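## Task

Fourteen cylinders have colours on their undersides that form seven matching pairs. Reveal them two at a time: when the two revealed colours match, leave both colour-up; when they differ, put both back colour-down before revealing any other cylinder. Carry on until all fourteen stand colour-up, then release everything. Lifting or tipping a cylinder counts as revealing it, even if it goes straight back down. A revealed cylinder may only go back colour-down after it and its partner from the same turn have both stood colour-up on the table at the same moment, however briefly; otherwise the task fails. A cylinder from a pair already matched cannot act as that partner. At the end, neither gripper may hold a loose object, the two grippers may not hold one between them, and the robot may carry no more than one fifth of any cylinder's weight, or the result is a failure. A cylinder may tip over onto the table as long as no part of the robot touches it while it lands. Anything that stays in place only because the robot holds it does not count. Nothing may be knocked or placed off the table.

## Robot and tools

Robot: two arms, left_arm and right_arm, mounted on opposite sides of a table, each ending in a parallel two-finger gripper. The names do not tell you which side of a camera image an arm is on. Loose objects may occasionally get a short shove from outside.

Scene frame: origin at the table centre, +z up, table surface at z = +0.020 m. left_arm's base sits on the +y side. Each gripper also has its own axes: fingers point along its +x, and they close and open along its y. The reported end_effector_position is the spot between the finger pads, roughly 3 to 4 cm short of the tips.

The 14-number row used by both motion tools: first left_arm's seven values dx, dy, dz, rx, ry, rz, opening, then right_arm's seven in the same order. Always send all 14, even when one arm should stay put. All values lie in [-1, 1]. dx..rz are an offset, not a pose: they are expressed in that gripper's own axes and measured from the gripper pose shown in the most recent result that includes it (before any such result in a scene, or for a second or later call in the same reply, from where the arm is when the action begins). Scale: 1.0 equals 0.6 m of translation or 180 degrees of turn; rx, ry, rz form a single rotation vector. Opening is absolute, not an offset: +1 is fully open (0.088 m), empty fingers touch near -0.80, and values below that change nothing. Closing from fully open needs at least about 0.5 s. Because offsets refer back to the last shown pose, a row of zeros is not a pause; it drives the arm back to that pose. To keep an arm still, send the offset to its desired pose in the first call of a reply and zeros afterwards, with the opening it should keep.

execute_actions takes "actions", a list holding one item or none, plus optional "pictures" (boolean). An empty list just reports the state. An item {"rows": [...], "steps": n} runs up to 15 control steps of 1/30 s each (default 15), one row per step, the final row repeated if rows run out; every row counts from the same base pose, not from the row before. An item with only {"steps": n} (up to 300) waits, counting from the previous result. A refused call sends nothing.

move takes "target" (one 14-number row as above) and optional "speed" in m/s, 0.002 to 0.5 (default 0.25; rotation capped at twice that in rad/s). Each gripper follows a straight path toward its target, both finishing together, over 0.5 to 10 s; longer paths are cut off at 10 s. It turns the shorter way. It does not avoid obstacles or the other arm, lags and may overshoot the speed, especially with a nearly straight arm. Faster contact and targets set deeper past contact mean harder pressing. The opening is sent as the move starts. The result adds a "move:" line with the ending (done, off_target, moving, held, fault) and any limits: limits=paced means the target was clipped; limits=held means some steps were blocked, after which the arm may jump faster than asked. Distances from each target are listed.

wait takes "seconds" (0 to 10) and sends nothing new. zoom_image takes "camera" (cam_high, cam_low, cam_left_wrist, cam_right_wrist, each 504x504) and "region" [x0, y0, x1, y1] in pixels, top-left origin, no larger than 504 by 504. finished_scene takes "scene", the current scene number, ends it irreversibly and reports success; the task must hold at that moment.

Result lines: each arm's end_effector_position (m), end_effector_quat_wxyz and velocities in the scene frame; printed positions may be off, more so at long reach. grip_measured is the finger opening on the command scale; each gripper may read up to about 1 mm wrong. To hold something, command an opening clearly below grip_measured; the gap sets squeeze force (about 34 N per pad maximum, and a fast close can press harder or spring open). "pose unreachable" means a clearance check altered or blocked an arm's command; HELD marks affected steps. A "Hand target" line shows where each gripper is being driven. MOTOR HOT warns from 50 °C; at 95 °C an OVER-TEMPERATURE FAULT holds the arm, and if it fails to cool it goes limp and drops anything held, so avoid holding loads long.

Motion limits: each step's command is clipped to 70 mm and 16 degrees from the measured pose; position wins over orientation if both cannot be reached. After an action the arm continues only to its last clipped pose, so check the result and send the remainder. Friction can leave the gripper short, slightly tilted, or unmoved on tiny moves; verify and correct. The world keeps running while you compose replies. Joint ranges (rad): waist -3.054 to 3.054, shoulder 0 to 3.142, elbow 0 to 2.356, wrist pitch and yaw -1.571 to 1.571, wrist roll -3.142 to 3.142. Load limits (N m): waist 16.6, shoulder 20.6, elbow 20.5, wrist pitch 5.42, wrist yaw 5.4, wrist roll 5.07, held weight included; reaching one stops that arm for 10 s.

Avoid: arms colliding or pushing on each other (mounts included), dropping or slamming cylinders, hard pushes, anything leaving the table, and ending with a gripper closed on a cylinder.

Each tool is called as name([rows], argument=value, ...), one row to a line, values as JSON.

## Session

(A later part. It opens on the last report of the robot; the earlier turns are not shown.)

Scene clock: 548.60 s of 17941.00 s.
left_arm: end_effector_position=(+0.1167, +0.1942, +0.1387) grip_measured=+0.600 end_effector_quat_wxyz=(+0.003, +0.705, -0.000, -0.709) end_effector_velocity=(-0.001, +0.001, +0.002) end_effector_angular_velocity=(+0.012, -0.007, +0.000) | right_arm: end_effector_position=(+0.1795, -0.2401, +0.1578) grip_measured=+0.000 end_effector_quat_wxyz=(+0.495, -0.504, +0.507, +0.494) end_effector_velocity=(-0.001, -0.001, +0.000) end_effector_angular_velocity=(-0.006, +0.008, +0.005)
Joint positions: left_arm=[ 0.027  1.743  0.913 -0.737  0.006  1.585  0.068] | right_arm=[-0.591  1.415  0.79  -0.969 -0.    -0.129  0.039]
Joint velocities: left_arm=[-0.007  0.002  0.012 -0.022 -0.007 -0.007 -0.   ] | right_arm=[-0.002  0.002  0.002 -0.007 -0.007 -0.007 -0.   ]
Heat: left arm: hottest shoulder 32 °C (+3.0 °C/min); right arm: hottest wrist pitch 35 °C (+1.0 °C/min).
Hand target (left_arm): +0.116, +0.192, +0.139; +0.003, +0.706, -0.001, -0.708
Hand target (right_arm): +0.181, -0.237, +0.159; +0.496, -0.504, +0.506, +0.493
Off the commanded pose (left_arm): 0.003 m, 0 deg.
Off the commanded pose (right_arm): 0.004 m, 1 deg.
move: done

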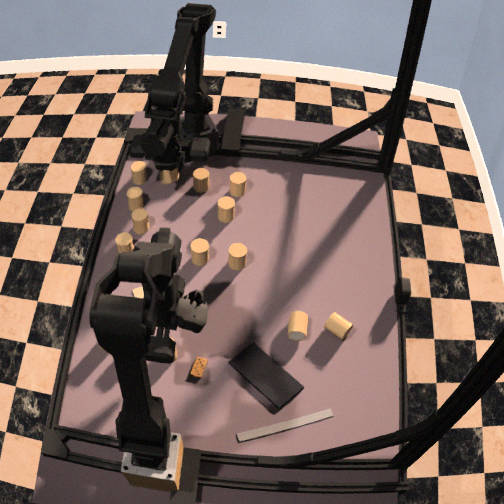

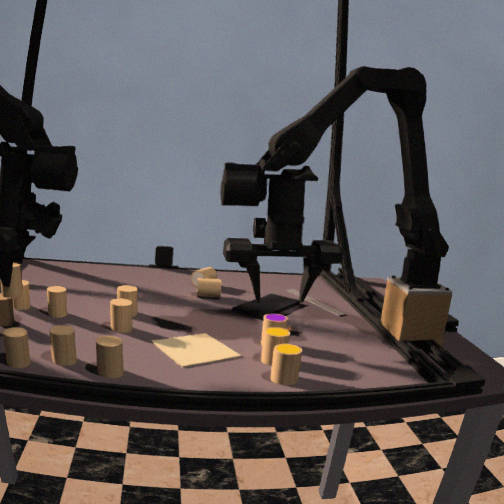

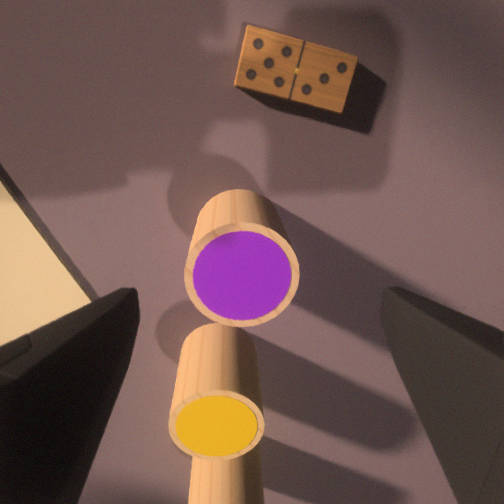

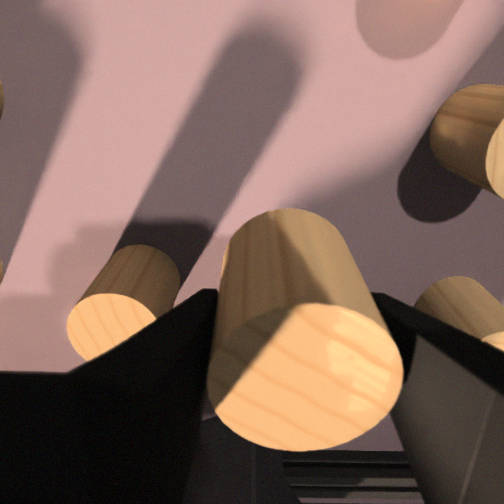

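move(target=[0.108,0.007,0,0,0,0,0.6,0.141,0,0.02,0,-0.004,0,-0.4], speed=0.08)

execute_actions([
  {"rows":[[0,0,0,0,0,0,-0.4,0,0,0,0,0,0,0.5],[0,0,0,0,0,0,-0.4,0,0,0,0,0,0,0.5],[0,0,0,0,0,0,-0.4,0,0,0,0,0,0,0.5],[0,0,0,0,0,0,-0.4,0,0,0,0,0,0,0.5],[0,0,0,0,0,0,-0.4,0,0,0,0,0,0,0.5],[0,0,0,0,0,0,-0.4,-0.01,0,0,0,0,0,0.5],[0,0,0,0,0,0,-0.4,-0.02,0,0,0,0,0,0.5],[-0.015,0,0,0,0,0,-0.4,-0.03,0,0,0,0,0,0.5],[-0.03,0,0,0,0,0,-0.4,-0.04,0,0,0,0,0,0.5],[-0.045,0,0,0,0,0,-0.4,-0.05,0,0,0,0,0,0.5],[-0.06,0,0,0,0,0,-0.4,-0.06,0,0,0,0,0,0.5],[-0.075,0,0,0,0,0,-0.4,-0.07,0,0,0,0,0,0.5],[-0.09,0,0,0,0,0,-0.4,-0.08,0,0,0,0,0,0.5],[-0.105,0,0,0,0,0,-0.4,-0.09,0,0,0,0,0,0.5],[-0.12,0,0,0,0,0,-0.4,-0.1,0,0,0,0,0,0.5]],"steps":15},
], pictures=false)

move(target=[-0.293,0.283,-0.013,0,0,0.498,-0.4,-0.313,0.083,0.2,0,-0.5,0,0.5], speed=0.4)

Scene clock: 564.57 s of 17941.00 s.
left_arm: end_effector_position=(+0.1167, +0.1870, +0.0762) grip_measured=+0.600 end_effector_quat_wxyz=(+0.006, +0.705, -0.004, -0.709) end_effector_velocity=(-0.002, +0.003, -0.001) end_effector_angular_velocity=(+0.012, +0.008, +0.005) | right_arm: end_effector_position=(+0.1811, -0.2282, +0.0788) grip_measured=+0.000 end_effector_quat_wxyz=(+0.501, -0.499, +0.501, +0.499) end_effector_velocity=(-0.000, +0.003, +0.001) end_effector_angular_velocity=(+0.013, +0.006, +0.005)
Joint positions: left_arm=[ 0.026  1.933  0.843 -0.468  0.006  1.585  0.068] | right_arm=[-0.59   1.644  0.632 -0.559  0.001 -0.129  0.039]
Joint velocities: left_arm=[-0.002  0.002 -0.002 -0.007  0.007 -0.007 -0.   ] | right_arm=[-0.002 -0.002  0.002  0.007 -0.007 -0.007 -0.   ]
Heat: left arm: hottest shoulder 31 °C (+0.0 °C/min); right arm: hottest elbow 34 °C (+0.0 °C/min).
Hand target (left_arm): +0.116, +0.190, +0.074; +0.003, +0.705, -0.000, -0.709
Hand target (right_arm): +0.180, -0.230, +0.073; +0.498, -0.501, +0.504, +0.497
Off the commanded pose (left_arm): 0.004 m, 1 deg.
Off the commanded pose (right_arm): 0.006 m, 1 deg.
move: done

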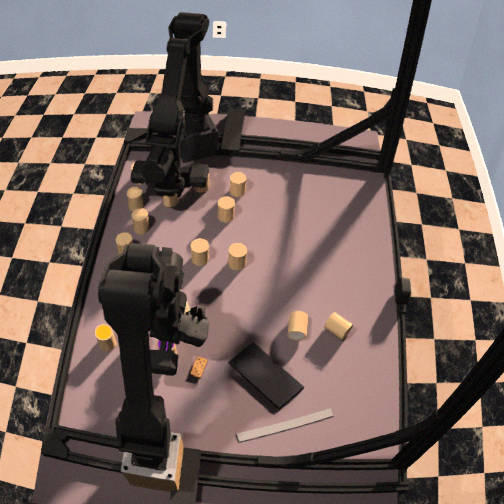

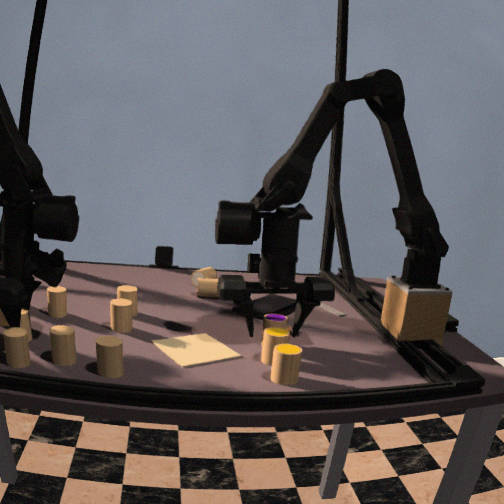

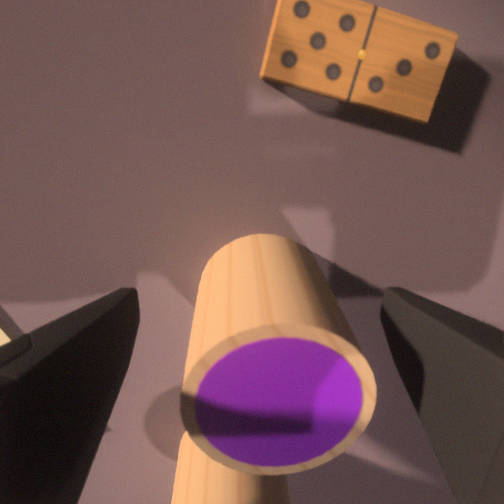

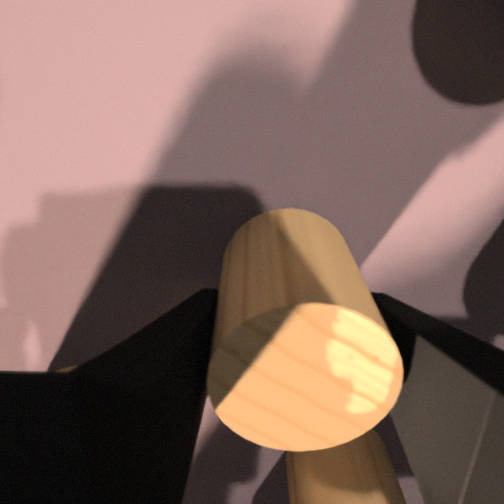

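Scene clock: 565.07 s of 17941.00 s.
left_arm: end_effector_position=(+0.1167, +0.1939, +0.1179) grip_measured=+0.012 end_effector_quat_wxyz=(-0.003, +0.705, +0.005, -0.709) end_effector_velocity=(+0.001, -0.029, +0.274) end_effector_angular_velocity=(-0.124, -0.010, +0.005) | right_arm: end_effector_position=(+0.1805, -0.2324, +0.1173) grip_measured=+0.496 end_effector_quat_wxyz=(+0.495, -0.503, +0.507, +0.494) end_effector_velocity=(+0.000, +0.015, +0.184) end_effector_angular_velocity=(+0.052, +0.001, +0.010)
Joint positions: left_arm=[ 0.026  1.806  0.891 -0.667  0.005  1.585  0.04 ] | right_arm=[-0.59   1.529  0.71  -0.773  0.    -0.129  0.063]
Joint velocities: left_arm=[-0.002 -0.711  0.462 -1.048 -0.007 -0.007 -0.   ] | right_arm=[ 0.002 -0.452  0.442 -0.842 -0.007 -0.007  0.002]
Heat: left arm: hottest shoulder 31 °C (+0.0 °C/min); right arm: hottest elbow 34 °C (+0.0 °C/min).
Hand target (left_arm): +0.117, +0.188, +0.145; +0.008, +0.705, -0.005, -0.709
Hand target (right_arm): +0.181, -0.228, +0.136; +0.502, -0.499, +0.501, +0.499
Off the commanded pose (left_arm): 0.031 m, 1 deg.
Off the commanded pose (right_arm): 0.022 m, 1 deg.
Steps of this call (steps 1 to 15: all 15 steps of this action). Readings (end_effector_position):
1: left_arm (+0.1167, +0.1870, +0.0762) | right_arm (+0.1811, -0.2282, +0.0788)
2: left_arm (+0.1168, +0.1870, +0.0762) | right_arm (+0.1811, -0.2282, +0.0788)
4: left_arm (+0.1167, +0.1870, +0.0762) | right_arm (+0.1812, -0.2271, +0.0789)
8: left_arm (+0.1168, +0.1878, +0.0767) | right_arm (+0.1804, -0.2326, +0.0823)
15: the state above

Scene clock: 568.03 s of 17941.00 s.
left_arm: end_effector_position=(+0.1243, +0.0254, +0.3127) grip_measured=+0.011 end_effector_quat_wxyz=(+0.497, +0.503, -0.495, -0.505) end_effector_velocity=(+0.000, -0.001, +0.002) end_effector_angular_velocity=(-0.007, +0.007, -0.005) | right_arm: end_effector_position=(+0.1301, -0.1083, +0.3237) grip_measured=+0.500 end_effector_quat_wxyz=(+0.704, +0.001, +0.004, +0.710) end_effector_velocity=(-0.002, -0.001, -0.002) end_effector_angular_velocity=(-0.002, -0.008, +0.010)
Joint positions: left_arm=[0.049 1.695 0.645 1.033 0.041 1.568 0.04 ] | right_arm=[-0.349  1.093  0.359  0.73   0.099  0.006  0.064]
Joint velocities: left_arm=[ 0.002  0.002  0.002  0.007  0.007 -0.007  0.   ] | right_arm=[ 0.002  0.002 -0.007  0.007 -0.007 -0.007 -0.   ]
Heat: left arm: hottest shoulder 31 °C (+0.0 °C/min); right arm: hottest elbow 34 °C (+0.0 °C/min).
Hand target (left_arm): +0.125, +0.022, +0.317; +0.501, +0.499, -0.498, -0.502
Hand target (right_arm): +0.130, -0.109, +0.317; +0.704, -0.006, +0.008, +0.710
Off the commanded pose (left_arm): 0.006 m, 1 deg.
Off the commanded pose (right_arm): 0.007 m, 1 deg.
move: done

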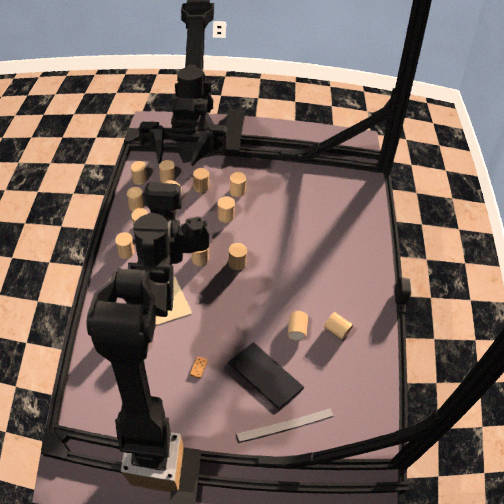

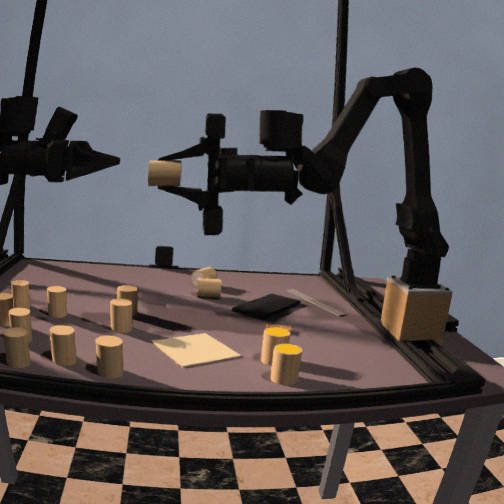

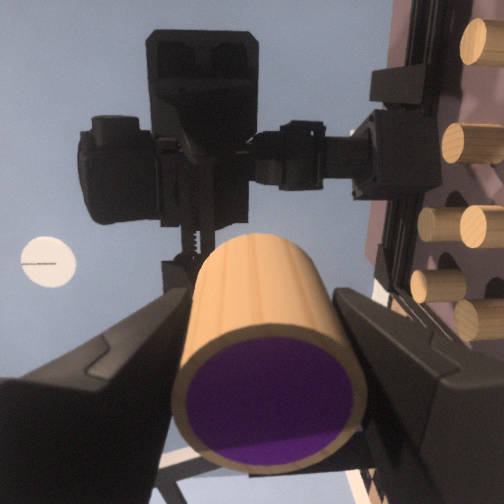

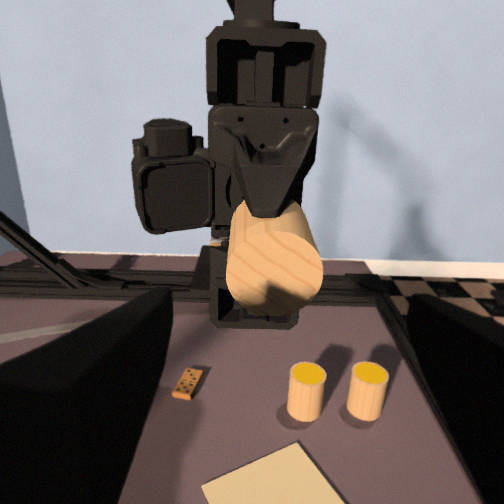

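move(target=[0,0,0,0,0,0,-0.4,0.1437,0.002,-0.0195,0,0,0,0.5], speed=0.12)

execute_actions([
  {"rows":[[0,0,0,0,0,0,-0.4,0,0,0,0,0,0,-0.4],[0,0,0,0,0,0,-0.4,0,0,0,0,0,0,-0.4],[0,0,0,0,0,0,-0.4,0,0,0,0,0,0,-0.4],[0,0,0,0,0,0,-0.4,0,0,0,0,0,0,-0.4],[0,0,0,0,0,0,-0.4,0,0,0,0,0,0,-0.4],[0,0,0,0,0,0,-0.4,0,0,0,0,0,0,-0.4],[0,0,0,0,0,0,-0.4,0,0,0,0,0,0,-0.4],[0,0,0,0,0,0,0.6,0,0,0,0,0,0,-0.4],[0,0,0,0,0,0,0.6,0,0,0,0,0,0,-0.4],[0,0,0,0,0,0,0.6,0,0,0,0,0,0,-0.4],[-0.01,0,0,0,0,0,0.6,-0.01,0,0,0,0,0,-0.4],[-0.02,0,0,0,0,0,0.6,-0.02,0,0,0,0,0,-0.4],[-0.03,0,0,0,0,0,0.6,-0.03,0,0,0,0,0,-0.4],[-0.04,0,0,0,0,0,0.6,-0.04,0,0,0,0,0,-0.4],[-0.05,0,0,0,0,0,0.6,-0.05,0,0,0,0,0,-0.4]],"steps":15},
], pictures=false)

move(target=[-0.15,0.025,0,0,0,0.008,0.6,-0.148,-0.027,-0.295,0,0.494,0,-0.4], speed=0.4)

Scene clock: 580.10 s of 17941.00 s.
left_arm: end_effector_position=(+0.1244, +0.0249, +0.3124) grip_measured=+0.010 end_effector_quat_wxyz=(+0.496, +0.503, -0.495, -0.506) end_effector_velocity=(+0.000, +0.000, -0.000) end_effector_angular_velocity=(-0.002, +0.007, +0.005) | right_arm: end_effector_position=(+0.1284, -0.0257, +0.3091) grip_measured=+0.500 end_effector_quat_wxyz=(+0.704, -0.002, +0.006, +0.710) end_effector_velocity=(-0.002, -0.000, -0.004) end_effector_angular_velocity=(-0.012, -0.008, +0.020)
Joint positions: left_arm=[0.049 1.696 0.647 1.032 0.041 1.568 0.04 ] | right_arm=[-0.375  1.532  0.595  0.927  0.074  0.006  0.064]
Joint velocities: left_arm=[-0.002  0.002 -0.002  0.007 -0.007 -0.007 -0.   ] | right_arm=[-0.002  0.002 -0.002 -0.007 -0.022 -0.007  0.   ]
Heat: left arm: hottest shoulder 31 °C (-1.0 °C/min); right arm: hottest wrist pitch 34 °C (-1.0 °C/min).
Hand target (left_arm): +0.124, +0.025, +0.313; +0.497, +0.503, -0.495, -0.505
Hand target (right_arm): +0.129, -0.022, +0.311; +0.704, +0.000, +0.004, +0.710
Off the commanded pose (left_arm): 0.001 m, 0 deg.
Off the commanded pose (right_arm): 0.004 m, 0 deg.
move: done

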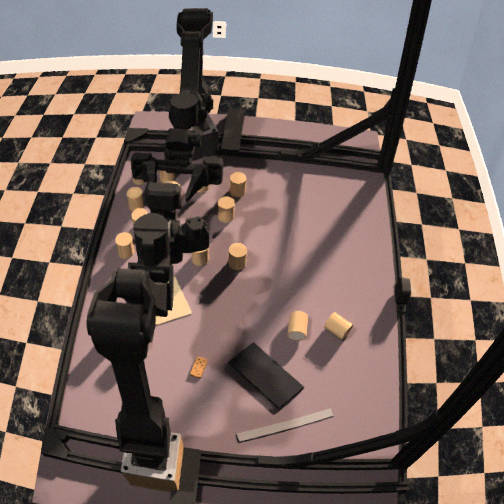

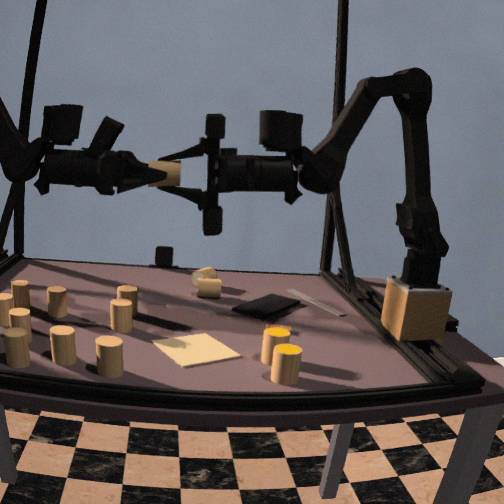

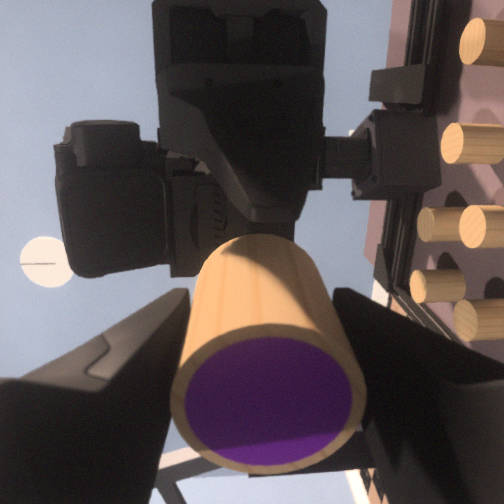

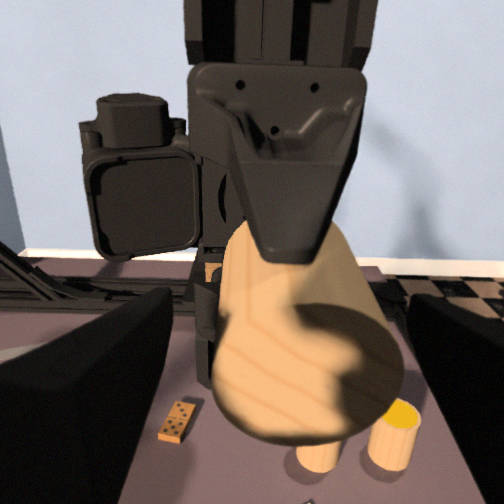

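Scene clock: 580.60 s of 17941.00 s.
left_arm: end_effector_position=(+0.1236, +0.0390, +0.3098) grip_measured=+0.537 end_effector_quat_wxyz=(+0.494, +0.505, -0.493, -0.508) end_effector_velocity=(-0.004, +0.147, -0.007) end_effector_angular_velocity=(+0.017, +0.008, +0.010) | right_arm: end_effector_position=(+0.1289, -0.0388, +0.3053) grip_measured=+0.001 end_effector_quat_wxyz=(+0.704, -0.006, +0.009, +0.710) end_effector_velocity=(-0.002, -0.144, -0.015) end_effector_angular_velocity=(-0.036, -0.011, +0.020)
Joint positions: left_arm=[0.049 1.651 0.59  1.036 0.042 1.568 0.065] | right_arm=[-0.373  1.485  0.544  0.92   0.075  0.006  0.039]
Joint velocities: left_arm=[ 0.002 -0.501 -0.584  0.066 -0.007 -0.007  0.175] | right_arm=[ 0.042 -0.564 -0.535 -0.066  0.022 -0.007 -0.   ]
Heat: left arm: hottest shoulder 31 °C (-1.0 °C/min); right arm: hottest wrist pitch 34 °C (-1.0 °C/min).
Hand target (left_arm): +0.124, +0.053, +0.312; +0.496, +0.503, -0.495, -0.506
Hand target (right_arm): +0.129, -0.053, +0.309; +0.704, -0.002, +0.006, +0.710
Off the commanded pose (left_arm): 0.016 m, 0 deg.
Off the commanded pose (right_arm): 0.017 m, 1 deg.
Steps of this call (steps 1 to 15: all 15 steps of this action). Readings (end_effector_position):
1: left_arm (+0.1244, +0.0249, +0.3124) | right_arm (+0.1284, -0.0257, +0.3091)
2: left_arm (+0.1244, +0.0249, +0.3124) | right_arm (+0.1284, -0.0257, +0.3091)
4: left_arm (+0.1244, +0.0249, +0.3123) | right_arm (+0.1284, -0.0257, +0.3091)
8: left_arm (+0.1241, +0.0249, +0.3123) | right_arm (+0.1287, -0.0257, +0.3091)
15: the state above

Scene clock: 583.33 s of 17941.00 s.
left_arm: end_effector_position=(+0.1230, +0.1381, +0.3304) grip_measured=+0.600 end_effector_quat_wxyz=(+0.502, +0.498, -0.501, -0.500) end_effector_velocity=(+0.000, +0.002, -0.002) end_effector_angular_velocity=(+0.007, -0.007, +0.005) | right_arm: end_effector_position=(+0.1452, -0.1450, +0.1306) grip_measured=+0.001 end_effector_quat_wxyz=(+0.501, -0.498, +0.501, +0.501) end_effector_velocity=(-0.000, +0.003, +0.006) end_effector_angular_velocity=(+0.002, +0.007, +0.005)
Joint positions: left_arm=[0.067 1.138 0.274 0.869 0.059 1.568 0.068] | right_arm=[-0.436  1.792  1.063 -0.839 -0.003  0.024  0.039]
Joint velocities: left_arm=[-0.002 -0.007 -0.007 -0.007 -0.007  0.007 -0.   ] | right_arm=[-0.002 -0.002  0.022 -0.022 -0.007 -0.007  0.   ]
Heat: left arm: hottest shoulder 31 °C (-2.0 °C/min); right arm: hottest elbow 34 °C (-1.0 °C/min).
Hand target (left_arm): +0.124, +0.140, +0.329; +0.501, +0.498, -0.500, -0.501
Hand target (right_arm): +0.145, -0.142, +0.131; +0.500, -0.497, +0.502, +0.501
Off the commanded pose (left_arm): 0.003 m, 0 deg.
Off the commanded pose (right_arm): 0.003 m, 1 deg.
move: done

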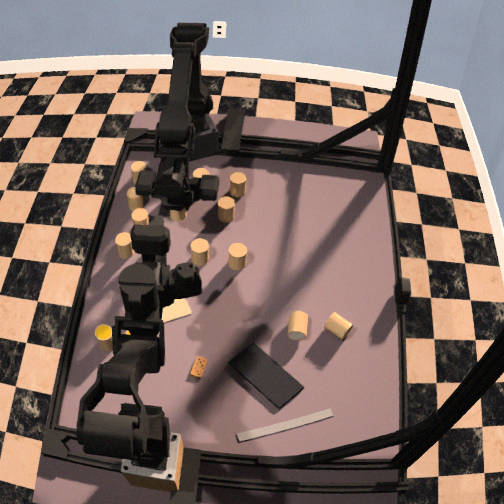

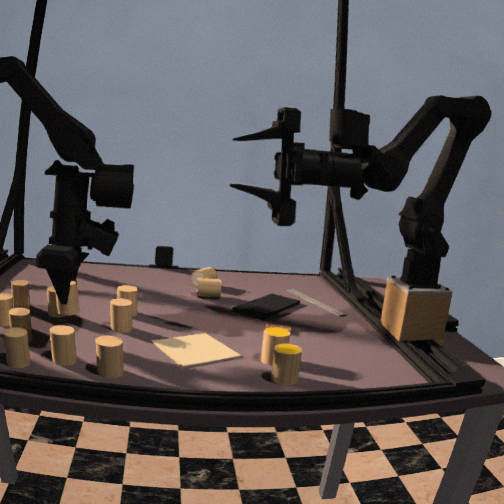

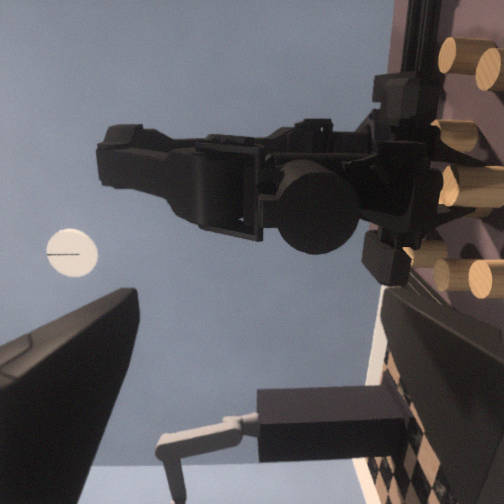

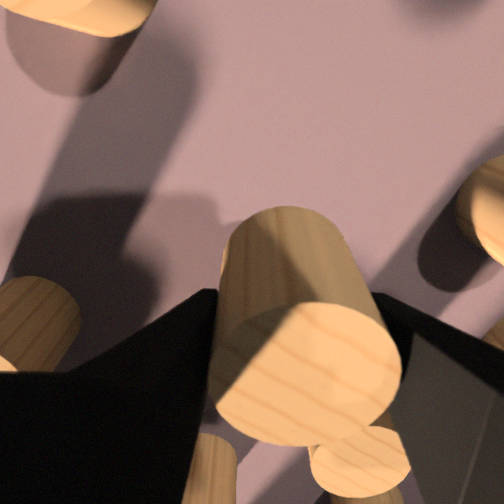

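move(target=[0,0,0,0,0,0,0.6,0.089,0,0,0,0.004,0,-0.4], speed=0.07)

execute_actions([
  {"rows":[[0,0,0,0,0,0,0.6,0,0,0,0,0,0,0.5],[0,0,0,0,0,0,0.6,0,0,0,0,0,0,0.5],[0,0,0,0,0,0,0.6,0,0,0,0,0,0,0.5],[0,0,0,0,0,0,0.6,0,0,0,0,0,0,0.5],[0,0,0,0,0,0,0.6,0,0,0,0,0,0,0.5],[0,0,0,0,0,0,0.6,-0.01,0,0,0,0,0,0.5],[0,0,0,0,0,0,0.6,-0.02,0,0,0,0,0,0.5],[0,0,0,0,0,0,0.6,-0.03,0,0,0,0,0,0.5],[0,0,0,0,0,0,0.6,-0.04,0,0,0,0,0,0.5],[0,0,0,0,0,0,0.6,-0.05,0,0,0,0,0,0.5],[0,0,0,0,0,0,0.6,-0.06,0,0,0,0,0,0.5],[0,0,0,0,0,0,0.6,-0.07,0,0,0,0,0,0.5],[0,0,0,0,0,0,0.6,-0.08,0,0,0,0,0,0.5],[0,0,0,0,0,0,0.6,-0.09,0,0,0,0,0,0.5],[0,0,0,0,0,0,0.6,-0.1,0,0,0,0,0,0.5]],"steps":15},
], pictures=false)

move(target=[0.07,-0.005,0,0,0,0,0.6,0,0.19,-0.083,0,-0.003,0,0.5], speed=0.3)

Scene clock: 595.33 s of 17941.00 s.
left_arm: end_effector_position=(+0.1231, +0.1385, +0.3299) grip_measured=+0.600 end_effector_quat_wxyz=(+0.501, +0.498, -0.501, -0.500) end_effector_velocity=(+0.002, +0.001, -0.002) end_effector_angular_velocity=(+0.007, +0.008, +0.020) | right_arm: end_effector_position=(+0.1450, -0.1414, +0.0841) grip_measured=+0.000 end_effector_quat_wxyz=(+0.502, -0.497, +0.500, +0.502) end_effector_velocity=(-0.000, -0.001, -0.001) end_effector_angular_velocity=(+0.002, +0.007, +0.005)
Joint positions: left_arm=[0.068 1.136 0.272 0.868 0.06  1.568 0.068] | right_arm=[-0.436  1.902  0.99  -0.652 -0.003  0.024  0.039]
Joint velocities: left_arm=[-0.002 -0.002 -0.002 -0.007 -0.022 -0.007  0.   ] | right_arm=[-0.002 -0.002 -0.007  0.007 -0.007 -0.007 -0.   ]
Heat: left arm: hottest shoulder 30 °C (-3.0 °C/min); right arm: hottest elbow 34 °C (-1.0 °C/min).
Hand target (left_arm): +0.123, +0.138, +0.330; +0.502, +0.498, -0.501, -0.500
Hand target (right_arm): +0.145, -0.145, +0.077; +0.498, -0.501, +0.504, +0.498
Off the commanded pose (left_arm): 0.001 m, 0 deg.
Off the commanded pose (right_arm): 0.008 m, 1 deg.
move: done

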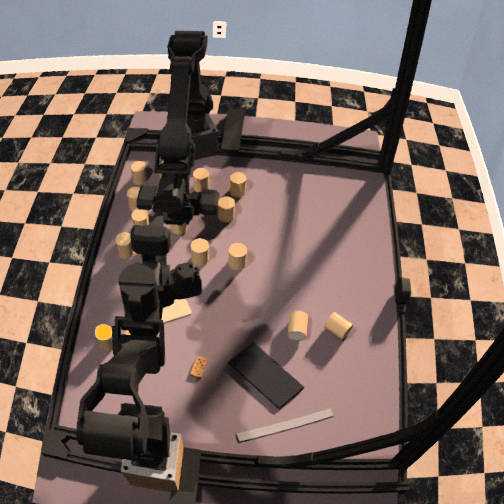

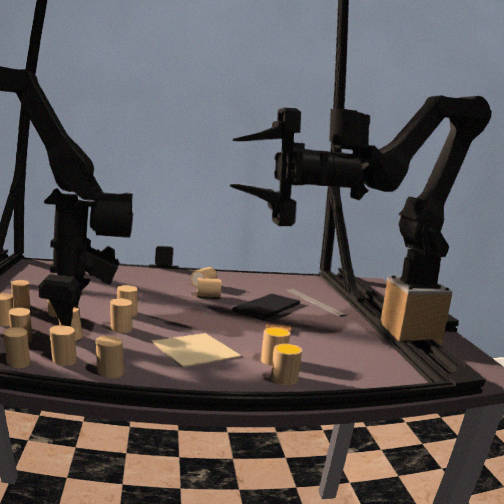

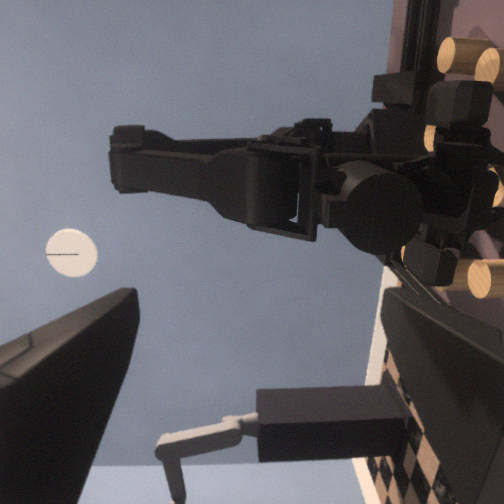

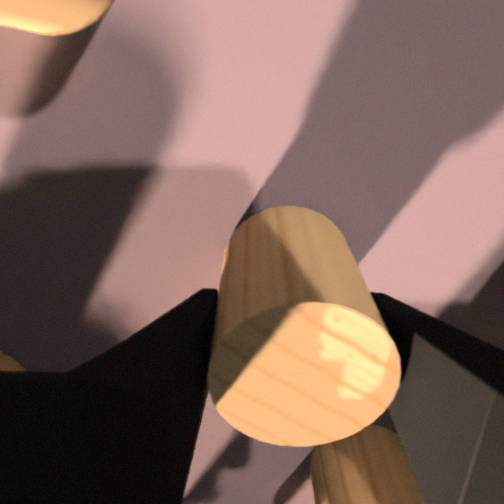

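Scene clock: 595.83 s of 17941.00 s.
left_arm: end_effector_position=(+0.1231, +0.1385, +0.3299) grip_measured=+0.600 end_effector_quat_wxyz=(+0.501, +0.498, -0.501, -0.500) end_effector_velocity=(-0.001, +0.001, +0.001) end_effector_angular_velocity=(-0.007, +0.007, -0.000) | right_arm: end_effector_position=(+0.1451, -0.1473, +0.1209) grip_measured=+0.496 end_effector_quat_wxyz=(+0.495, -0.503, +0.507, +0.495) end_effector_velocity=(+0.000, +0.017, +0.194) end_effector_angular_velocity=(+0.081, -0.006, +0.010)
Joint positions: left_arm=[0.068 1.136 0.272 0.868 0.06  1.568 0.068] | right_arm=[-0.436  1.82   1.054 -0.825 -0.004  0.024  0.063]
Joint velocities: left_arm=[-0.007 -0.002 -0.002  0.007 -0.007 -0.007  0.   ] | right_arm=[ 0.002 -0.388  0.388 -0.696  0.007 -0.007  0.002]
Heat: left arm: hottest shoulder 30 °C (-3.0 °C/min); right arm: hottest elbow 34 °C (-1.0 °C/min).
Hand target (left_arm): +0.123, +0.139, +0.330; +0.501, +0.498, -0.501, -0.500
Hand target (right_arm): +0.145, -0.142, +0.143; +0.502, -0.496, +0.499, +0.502
Off the commanded pose (left_arm): 0.000 m, 0 deg.
Off the commanded pose (right_arm): 0.024 m, 2 deg.
Steps of this call (steps 1 to 15: all 15 steps of this action). Readings (end_effector_position):
1: left_arm (+0.1231, +0.1385, +0.3299) | right_arm (+0.1450, -0.1414, +0.0841)
2: left_arm (+0.1231, +0.1385, +0.3299) | right_arm (+0.1450, -0.1414, +0.0841)
4: left_arm (+0.1231, +0.1385, +0.3299) | right_arm (+0.1450, -0.1411, +0.0841)
8: left_arm (+0.1231, +0.1385, +0.3299) | right_arm (+0.1451, -0.1458, +0.0864)
15: the state above

Scene clock: 597.17 s of 17941.00 s.
left_arm: end_effector_position=(+0.1237, +0.0991, +0.3226) grip_measured=+0.600 end_effector_quat_wxyz=(+0.499, +0.501, -0.498, -0.503) end_effector_velocity=(+0.000, +0.001, -0.010) end_effector_angular_velocity=(+0.037, +0.024, +0.005) | right_arm: end_effector_position=(+0.0307, -0.1948, +0.1356) grip_measured=+0.500 end_effector_quat_wxyz=(+0.496, -0.501, +0.505, +0.498) end_effector_velocity=(-0.001, -0.002, +0.001) end_effector_angular_velocity=(-0.005, +0.006, +0.010)
Joint positions: left_arm=[0.06  1.373 0.384 0.982 0.051 1.568 0.068] | right_arm=[-0.014  1.713  0.99  -0.855 -0.01   0.446  0.064]
Joint velocities: left_arm=[-0.002  0.007 -0.007 -0.022 -0.007 -0.022 -0.   ] | right_arm=[ 0.002 -0.007 -0.002 -0.007 -0.007 -0.007 -0.   ]
Heat: left arm: hottest shoulder 30 °C (-3.0 °C/min); right arm: hottest elbow 34 °C (-1.0 °C/min).
Hand target (left_arm): +0.123, +0.096, +0.327; +0.502, +0.498, -0.501, -0.500
Hand target (right_arm): +0.031, -0.196, +0.137; +0.498, -0.498, +0.503, +0.500
Off the commanded pose (left_arm): 0.005 m, 1 deg.
Off the commanded pose (right_arm): 0.002 m, 1 deg.
move: done

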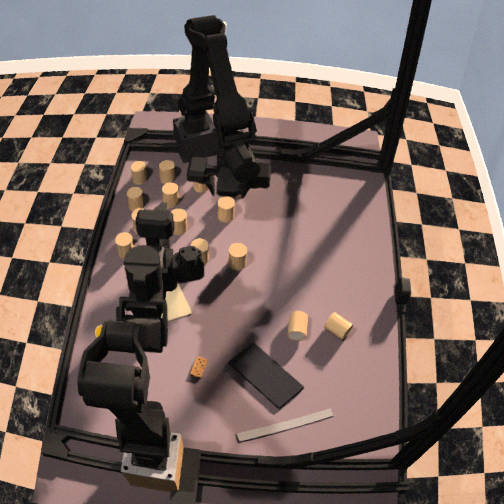

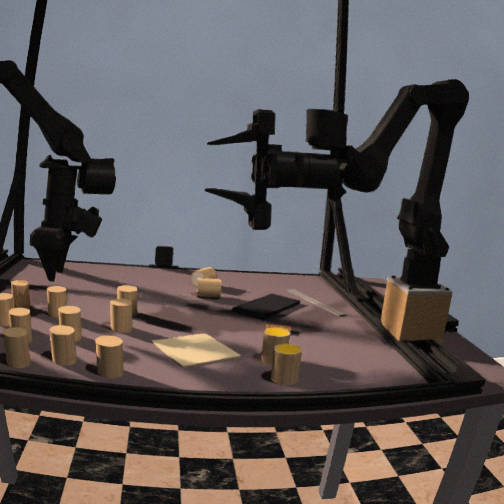

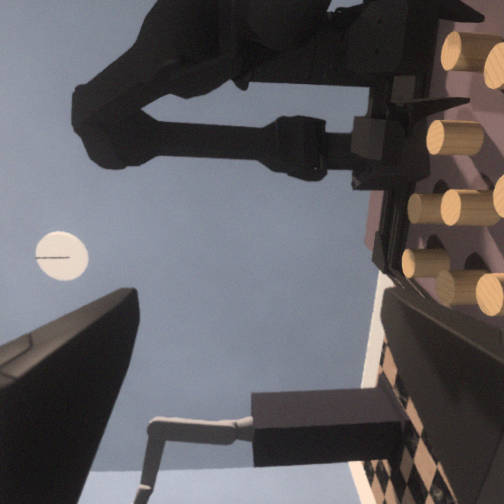

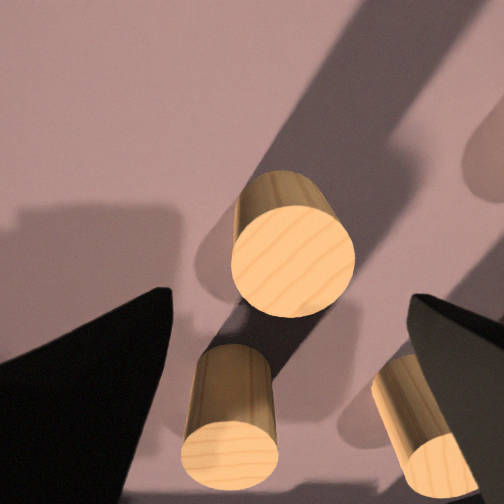

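move(target=[0,0,0,0,0,0,0.6,0.098,-0.0075,0.002,0,0,0,0.5], speed=0.12)

execute_actions([
  {"rows":[[0,0,0,0,0,0,0.6,0,0,0,0,0,0,-0.4],[0,0,0,0,0,0,0.6,0,0,0,0,0,0,-0.4],[0,0,0,0,0,0,0.6,0,0,0,0,0,0,-0.4],[0,0,0,0,0,0,0.6,0,0,0,0,0,0,-0.4],[0,0,0,0,0,0,0.6,0,0,0,0,0,0,-0.4],[0,0,0,0,0,0,0.6,0,0,0,0,0,0,-0.4],[0,0,0,0,0,0,0.6,0,0,0,0,0,0,-0.4],[0,0,0,0,0,0,0.6,-0.015,0,0,0,0,0,-0.4],[0,0,0,0,0,0,0.6,-0.03,0,0,0,0,0,-0.4],[0,0,0,0,0,0,0.6,-0.045,0,0,0,0,0,-0.4],[0,0,0,0,0,0,0.6,-0.06,0,0,0,0,0,-0.4],[0,0,0,0,0,0,0.6,-0.075,0,0,0,0,0,-0.4],[0,0,0,0,0,0,0.6,-0.09,0,0,0,0,0,-0.4],[0,0,0,0,0,0,0.6,-0.105,0,0,0,0,0,-0.4],[0,0,0,0,0,0,0.6,-0.12,0,0,0,0,0,-0.4]],"steps":15},
], pictures=false)

move(target=[0,0,0,0,0,0,0.6,-0.285,-0.16,0.237,0,-0.503,0,-0.4], speed=0.4)

Scene clock: 609.47 s of 17941.00 s.
left_arm: end_effector_position=(+0.1237, +0.0990, +0.3225) grip_measured=+0.600 end_effector_quat_wxyz=(+0.499, +0.501, -0.497, -0.503) end_effector_velocity=(+0.002, +0.001, -0.002) end_effector_angular_velocity=(+0.007, +0.022, +0.020) | right_arm: end_effector_position=(+0.0331, -0.1914, +0.0811) grip_measured=+0.500 end_effector_quat_wxyz=(+0.498, -0.496, +0.503, +0.503) end_effector_velocity=(+0.001, -0.003, -0.001) end_effector_angular_velocity=(-0.014, +0.002, -0.010)
Joint positions: left_arm=[0.06  1.374 0.385 0.982 0.051 1.568 0.068] | right_arm=[-0.027  1.835  0.881 -0.61  -0.01   0.433  0.064]
Joint velocities: left_arm=[-0.002 -0.002 -0.002 -0.007 -0.022 -0.022 -0.   ] | right_arm=[-0.002  0.002 -0.002 -0.007 -0.007  0.007 -0.   ]
Heat: left arm: hottest wrist pitch 31 °C (-1.0 °C/min); right arm: hottest elbow 33 °C (-2.0 °C/min).
Hand target (left_arm): +0.124, +0.099, +0.322; +0.499, +0.501, -0.497, -0.503
Hand target (right_arm): +0.035, -0.194, +0.077; +0.496, -0.501, +0.505, +0.498
Off the commanded pose (left_arm): 0.000 m, 0 deg.
Off the commanded pose (right_arm): 0.006 m, 1 deg.
After step 90, 8.40 s passed at rest.
move: done

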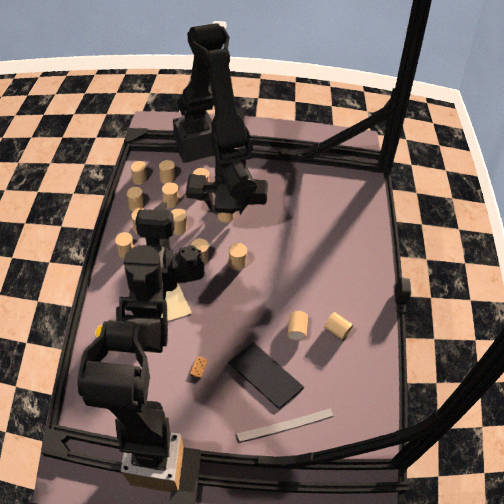

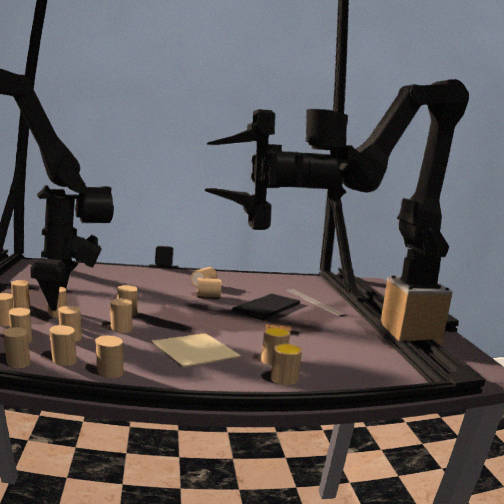

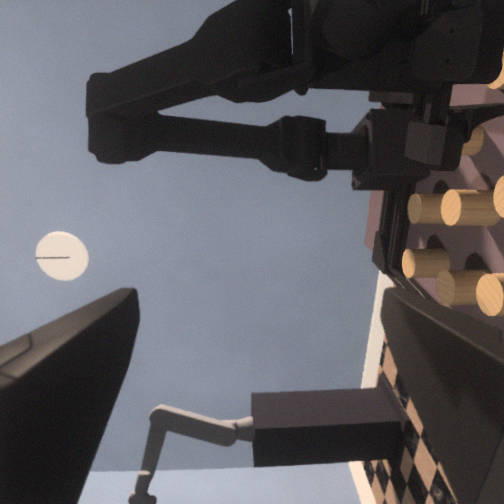

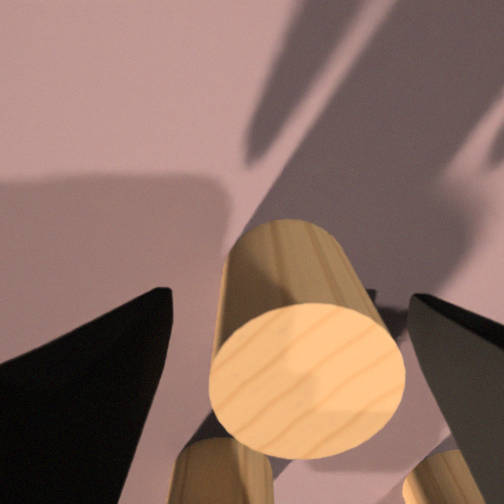

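Scene clock: 609.97 s of 17941.00 s.
left_arm: end_effector_position=(+0.1237, +0.0990, +0.3225) grip_measured=+0.600 end_effector_quat_wxyz=(+0.499, +0.501, -0.497, -0.503) end_effector_velocity=(+0.002, +0.001, -0.004) end_effector_angular_velocity=(+0.012, +0.008, +0.020) | right_arm: end_effector_position=(+0.0364, -0.1984, +0.1204) grip_measured=+0.000 end_effector_quat_wxyz=(+0.494, -0.507, +0.507, +0.491) end_effector_velocity=(-0.019, +0.035, +0.278) end_effector_angular_velocity=(+0.148, +0.093, +0.004)
Joint positions: left_arm=[0.06  1.374 0.385 0.982 0.051 1.568 0.068] | right_arm=[-0.027  1.738  0.95  -0.81  -0.01   0.433  0.039]
Joint velocities: left_arm=[-0.002 -0.002 -0.007 -0.007 -0.022 -0.007 -0.   ] | right_arm=[-0.002 -0.589  0.589 -1.004 -0.022 -0.007  0.   ]
Heat: left arm: hottest wrist pitch 31 °C (-1.0 °C/min); right arm: hottest elbow 33 °C (-2.0 °C/min).
Hand target (left_arm): +0.124, +0.099, +0.322; +0.499, +0.501, -0.498, -0.503
Hand target (right_arm): +0.034, -0.192, +0.149; +0.499, -0.494, +0.503, +0.504
Off the commanded pose (left_arm): 0.000 m, 0 deg.
Off the commanded pose (right_arm): 0.033 m, 2 deg.
Steps of this call (steps 1 to 15: all 15 steps of this action). Readings (end_effector_position):
1: left_arm (+0.1237, +0.0990, +0.3225) | right_arm (+0.0331, -0.1914, +0.0811)
2: left_arm (+0.1237, +0.0990, +0.3225) | right_arm (+0.0332, -0.1914, +0.0811)
4: left_arm (+0.1237, +0.0990, +0.3225) | right_arm (+0.0331, -0.1914, +0.0811)
8: left_arm (+0.1237, +0.0990, +0.3225) | right_arm (+0.0335, -0.1922, +0.0813)
15: the state above

Scene clock: 612.93 s of 17941.00 s.
left_arm: end_effector_position=(+0.1237, +0.0990, +0.3225) grip_measured=+0.600 end_effector_quat_wxyz=(+0.499, +0.501, -0.497, -0.503) end_effector_velocity=(+0.000, +0.001, +0.001) end_effector_angular_velocity=(-0.007, -0.008, +0.005) | right_arm: end_effector_position=(+0.1299, -0.0513, +0.3214) grip_measured=+0.000 end_effector_quat_wxyz=(+0.704, +0.008, -0.004, +0.710) end_effector_velocity=(+0.002, -0.001, -0.004) end_effector_angular_velocity=(-0.012, -0.008, -0.000)
Joint positions: left_arm=[0.06  1.374 0.385 0.982 0.051 1.568 0.068] | right_arm=[-0.373  1.406  0.517  0.906  0.075  0.004  0.039]
Joint velocities: left_arm=[-0.002 -0.002 -0.002  0.007 -0.007  0.007 -0.   ] | right_arm=[-0.007 -0.002 -0.007 -0.007 -0.007 -0.007 -0.   ]
Heat: left arm: hottest wrist pitch 31 °C (-1.0 °C/min); right arm: hottest elbow 33 °C (-2.0 °C/min).
Hand target (left_arm): +0.124, +0.099, +0.323; +0.499, +0.501, -0.498, -0.503
Hand target (right_arm): +0.130, -0.052, +0.316; +0.703, +0.003, -0.001, +0.711
Off the commanded pose (left_arm): 0.000 m, 0 deg.
Off the commanded pose (right_arm): 0.008 m, 1 deg.
move: done

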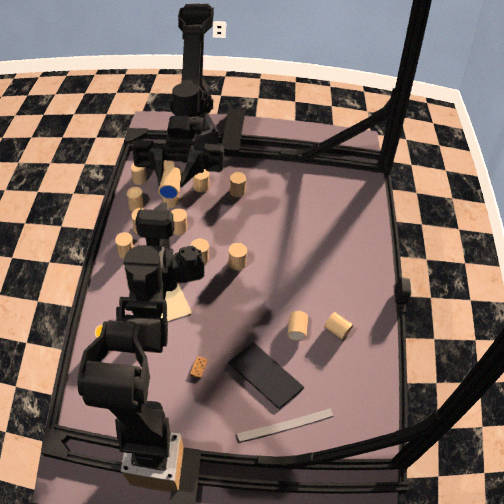

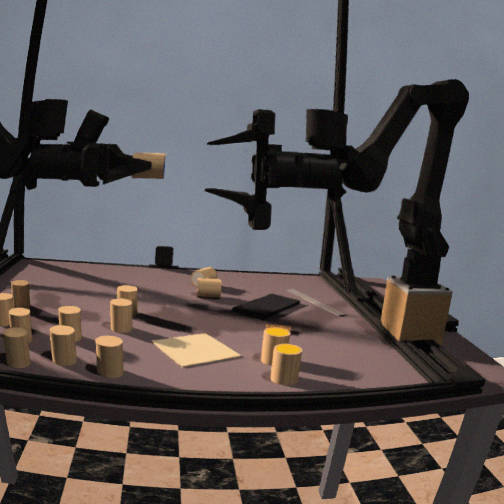

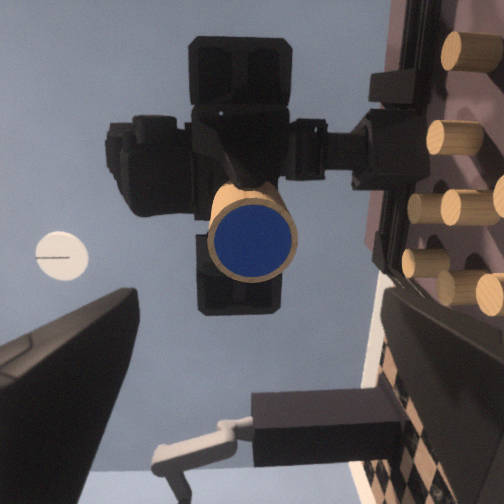

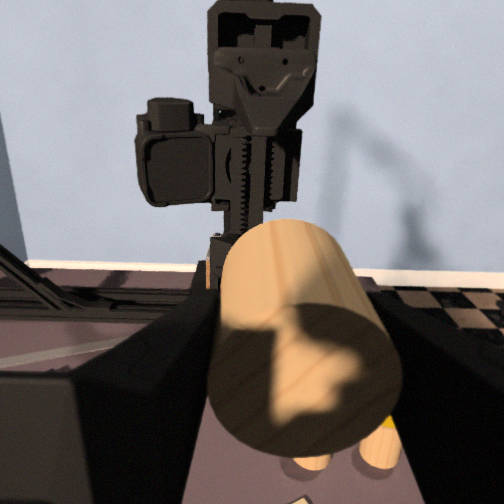

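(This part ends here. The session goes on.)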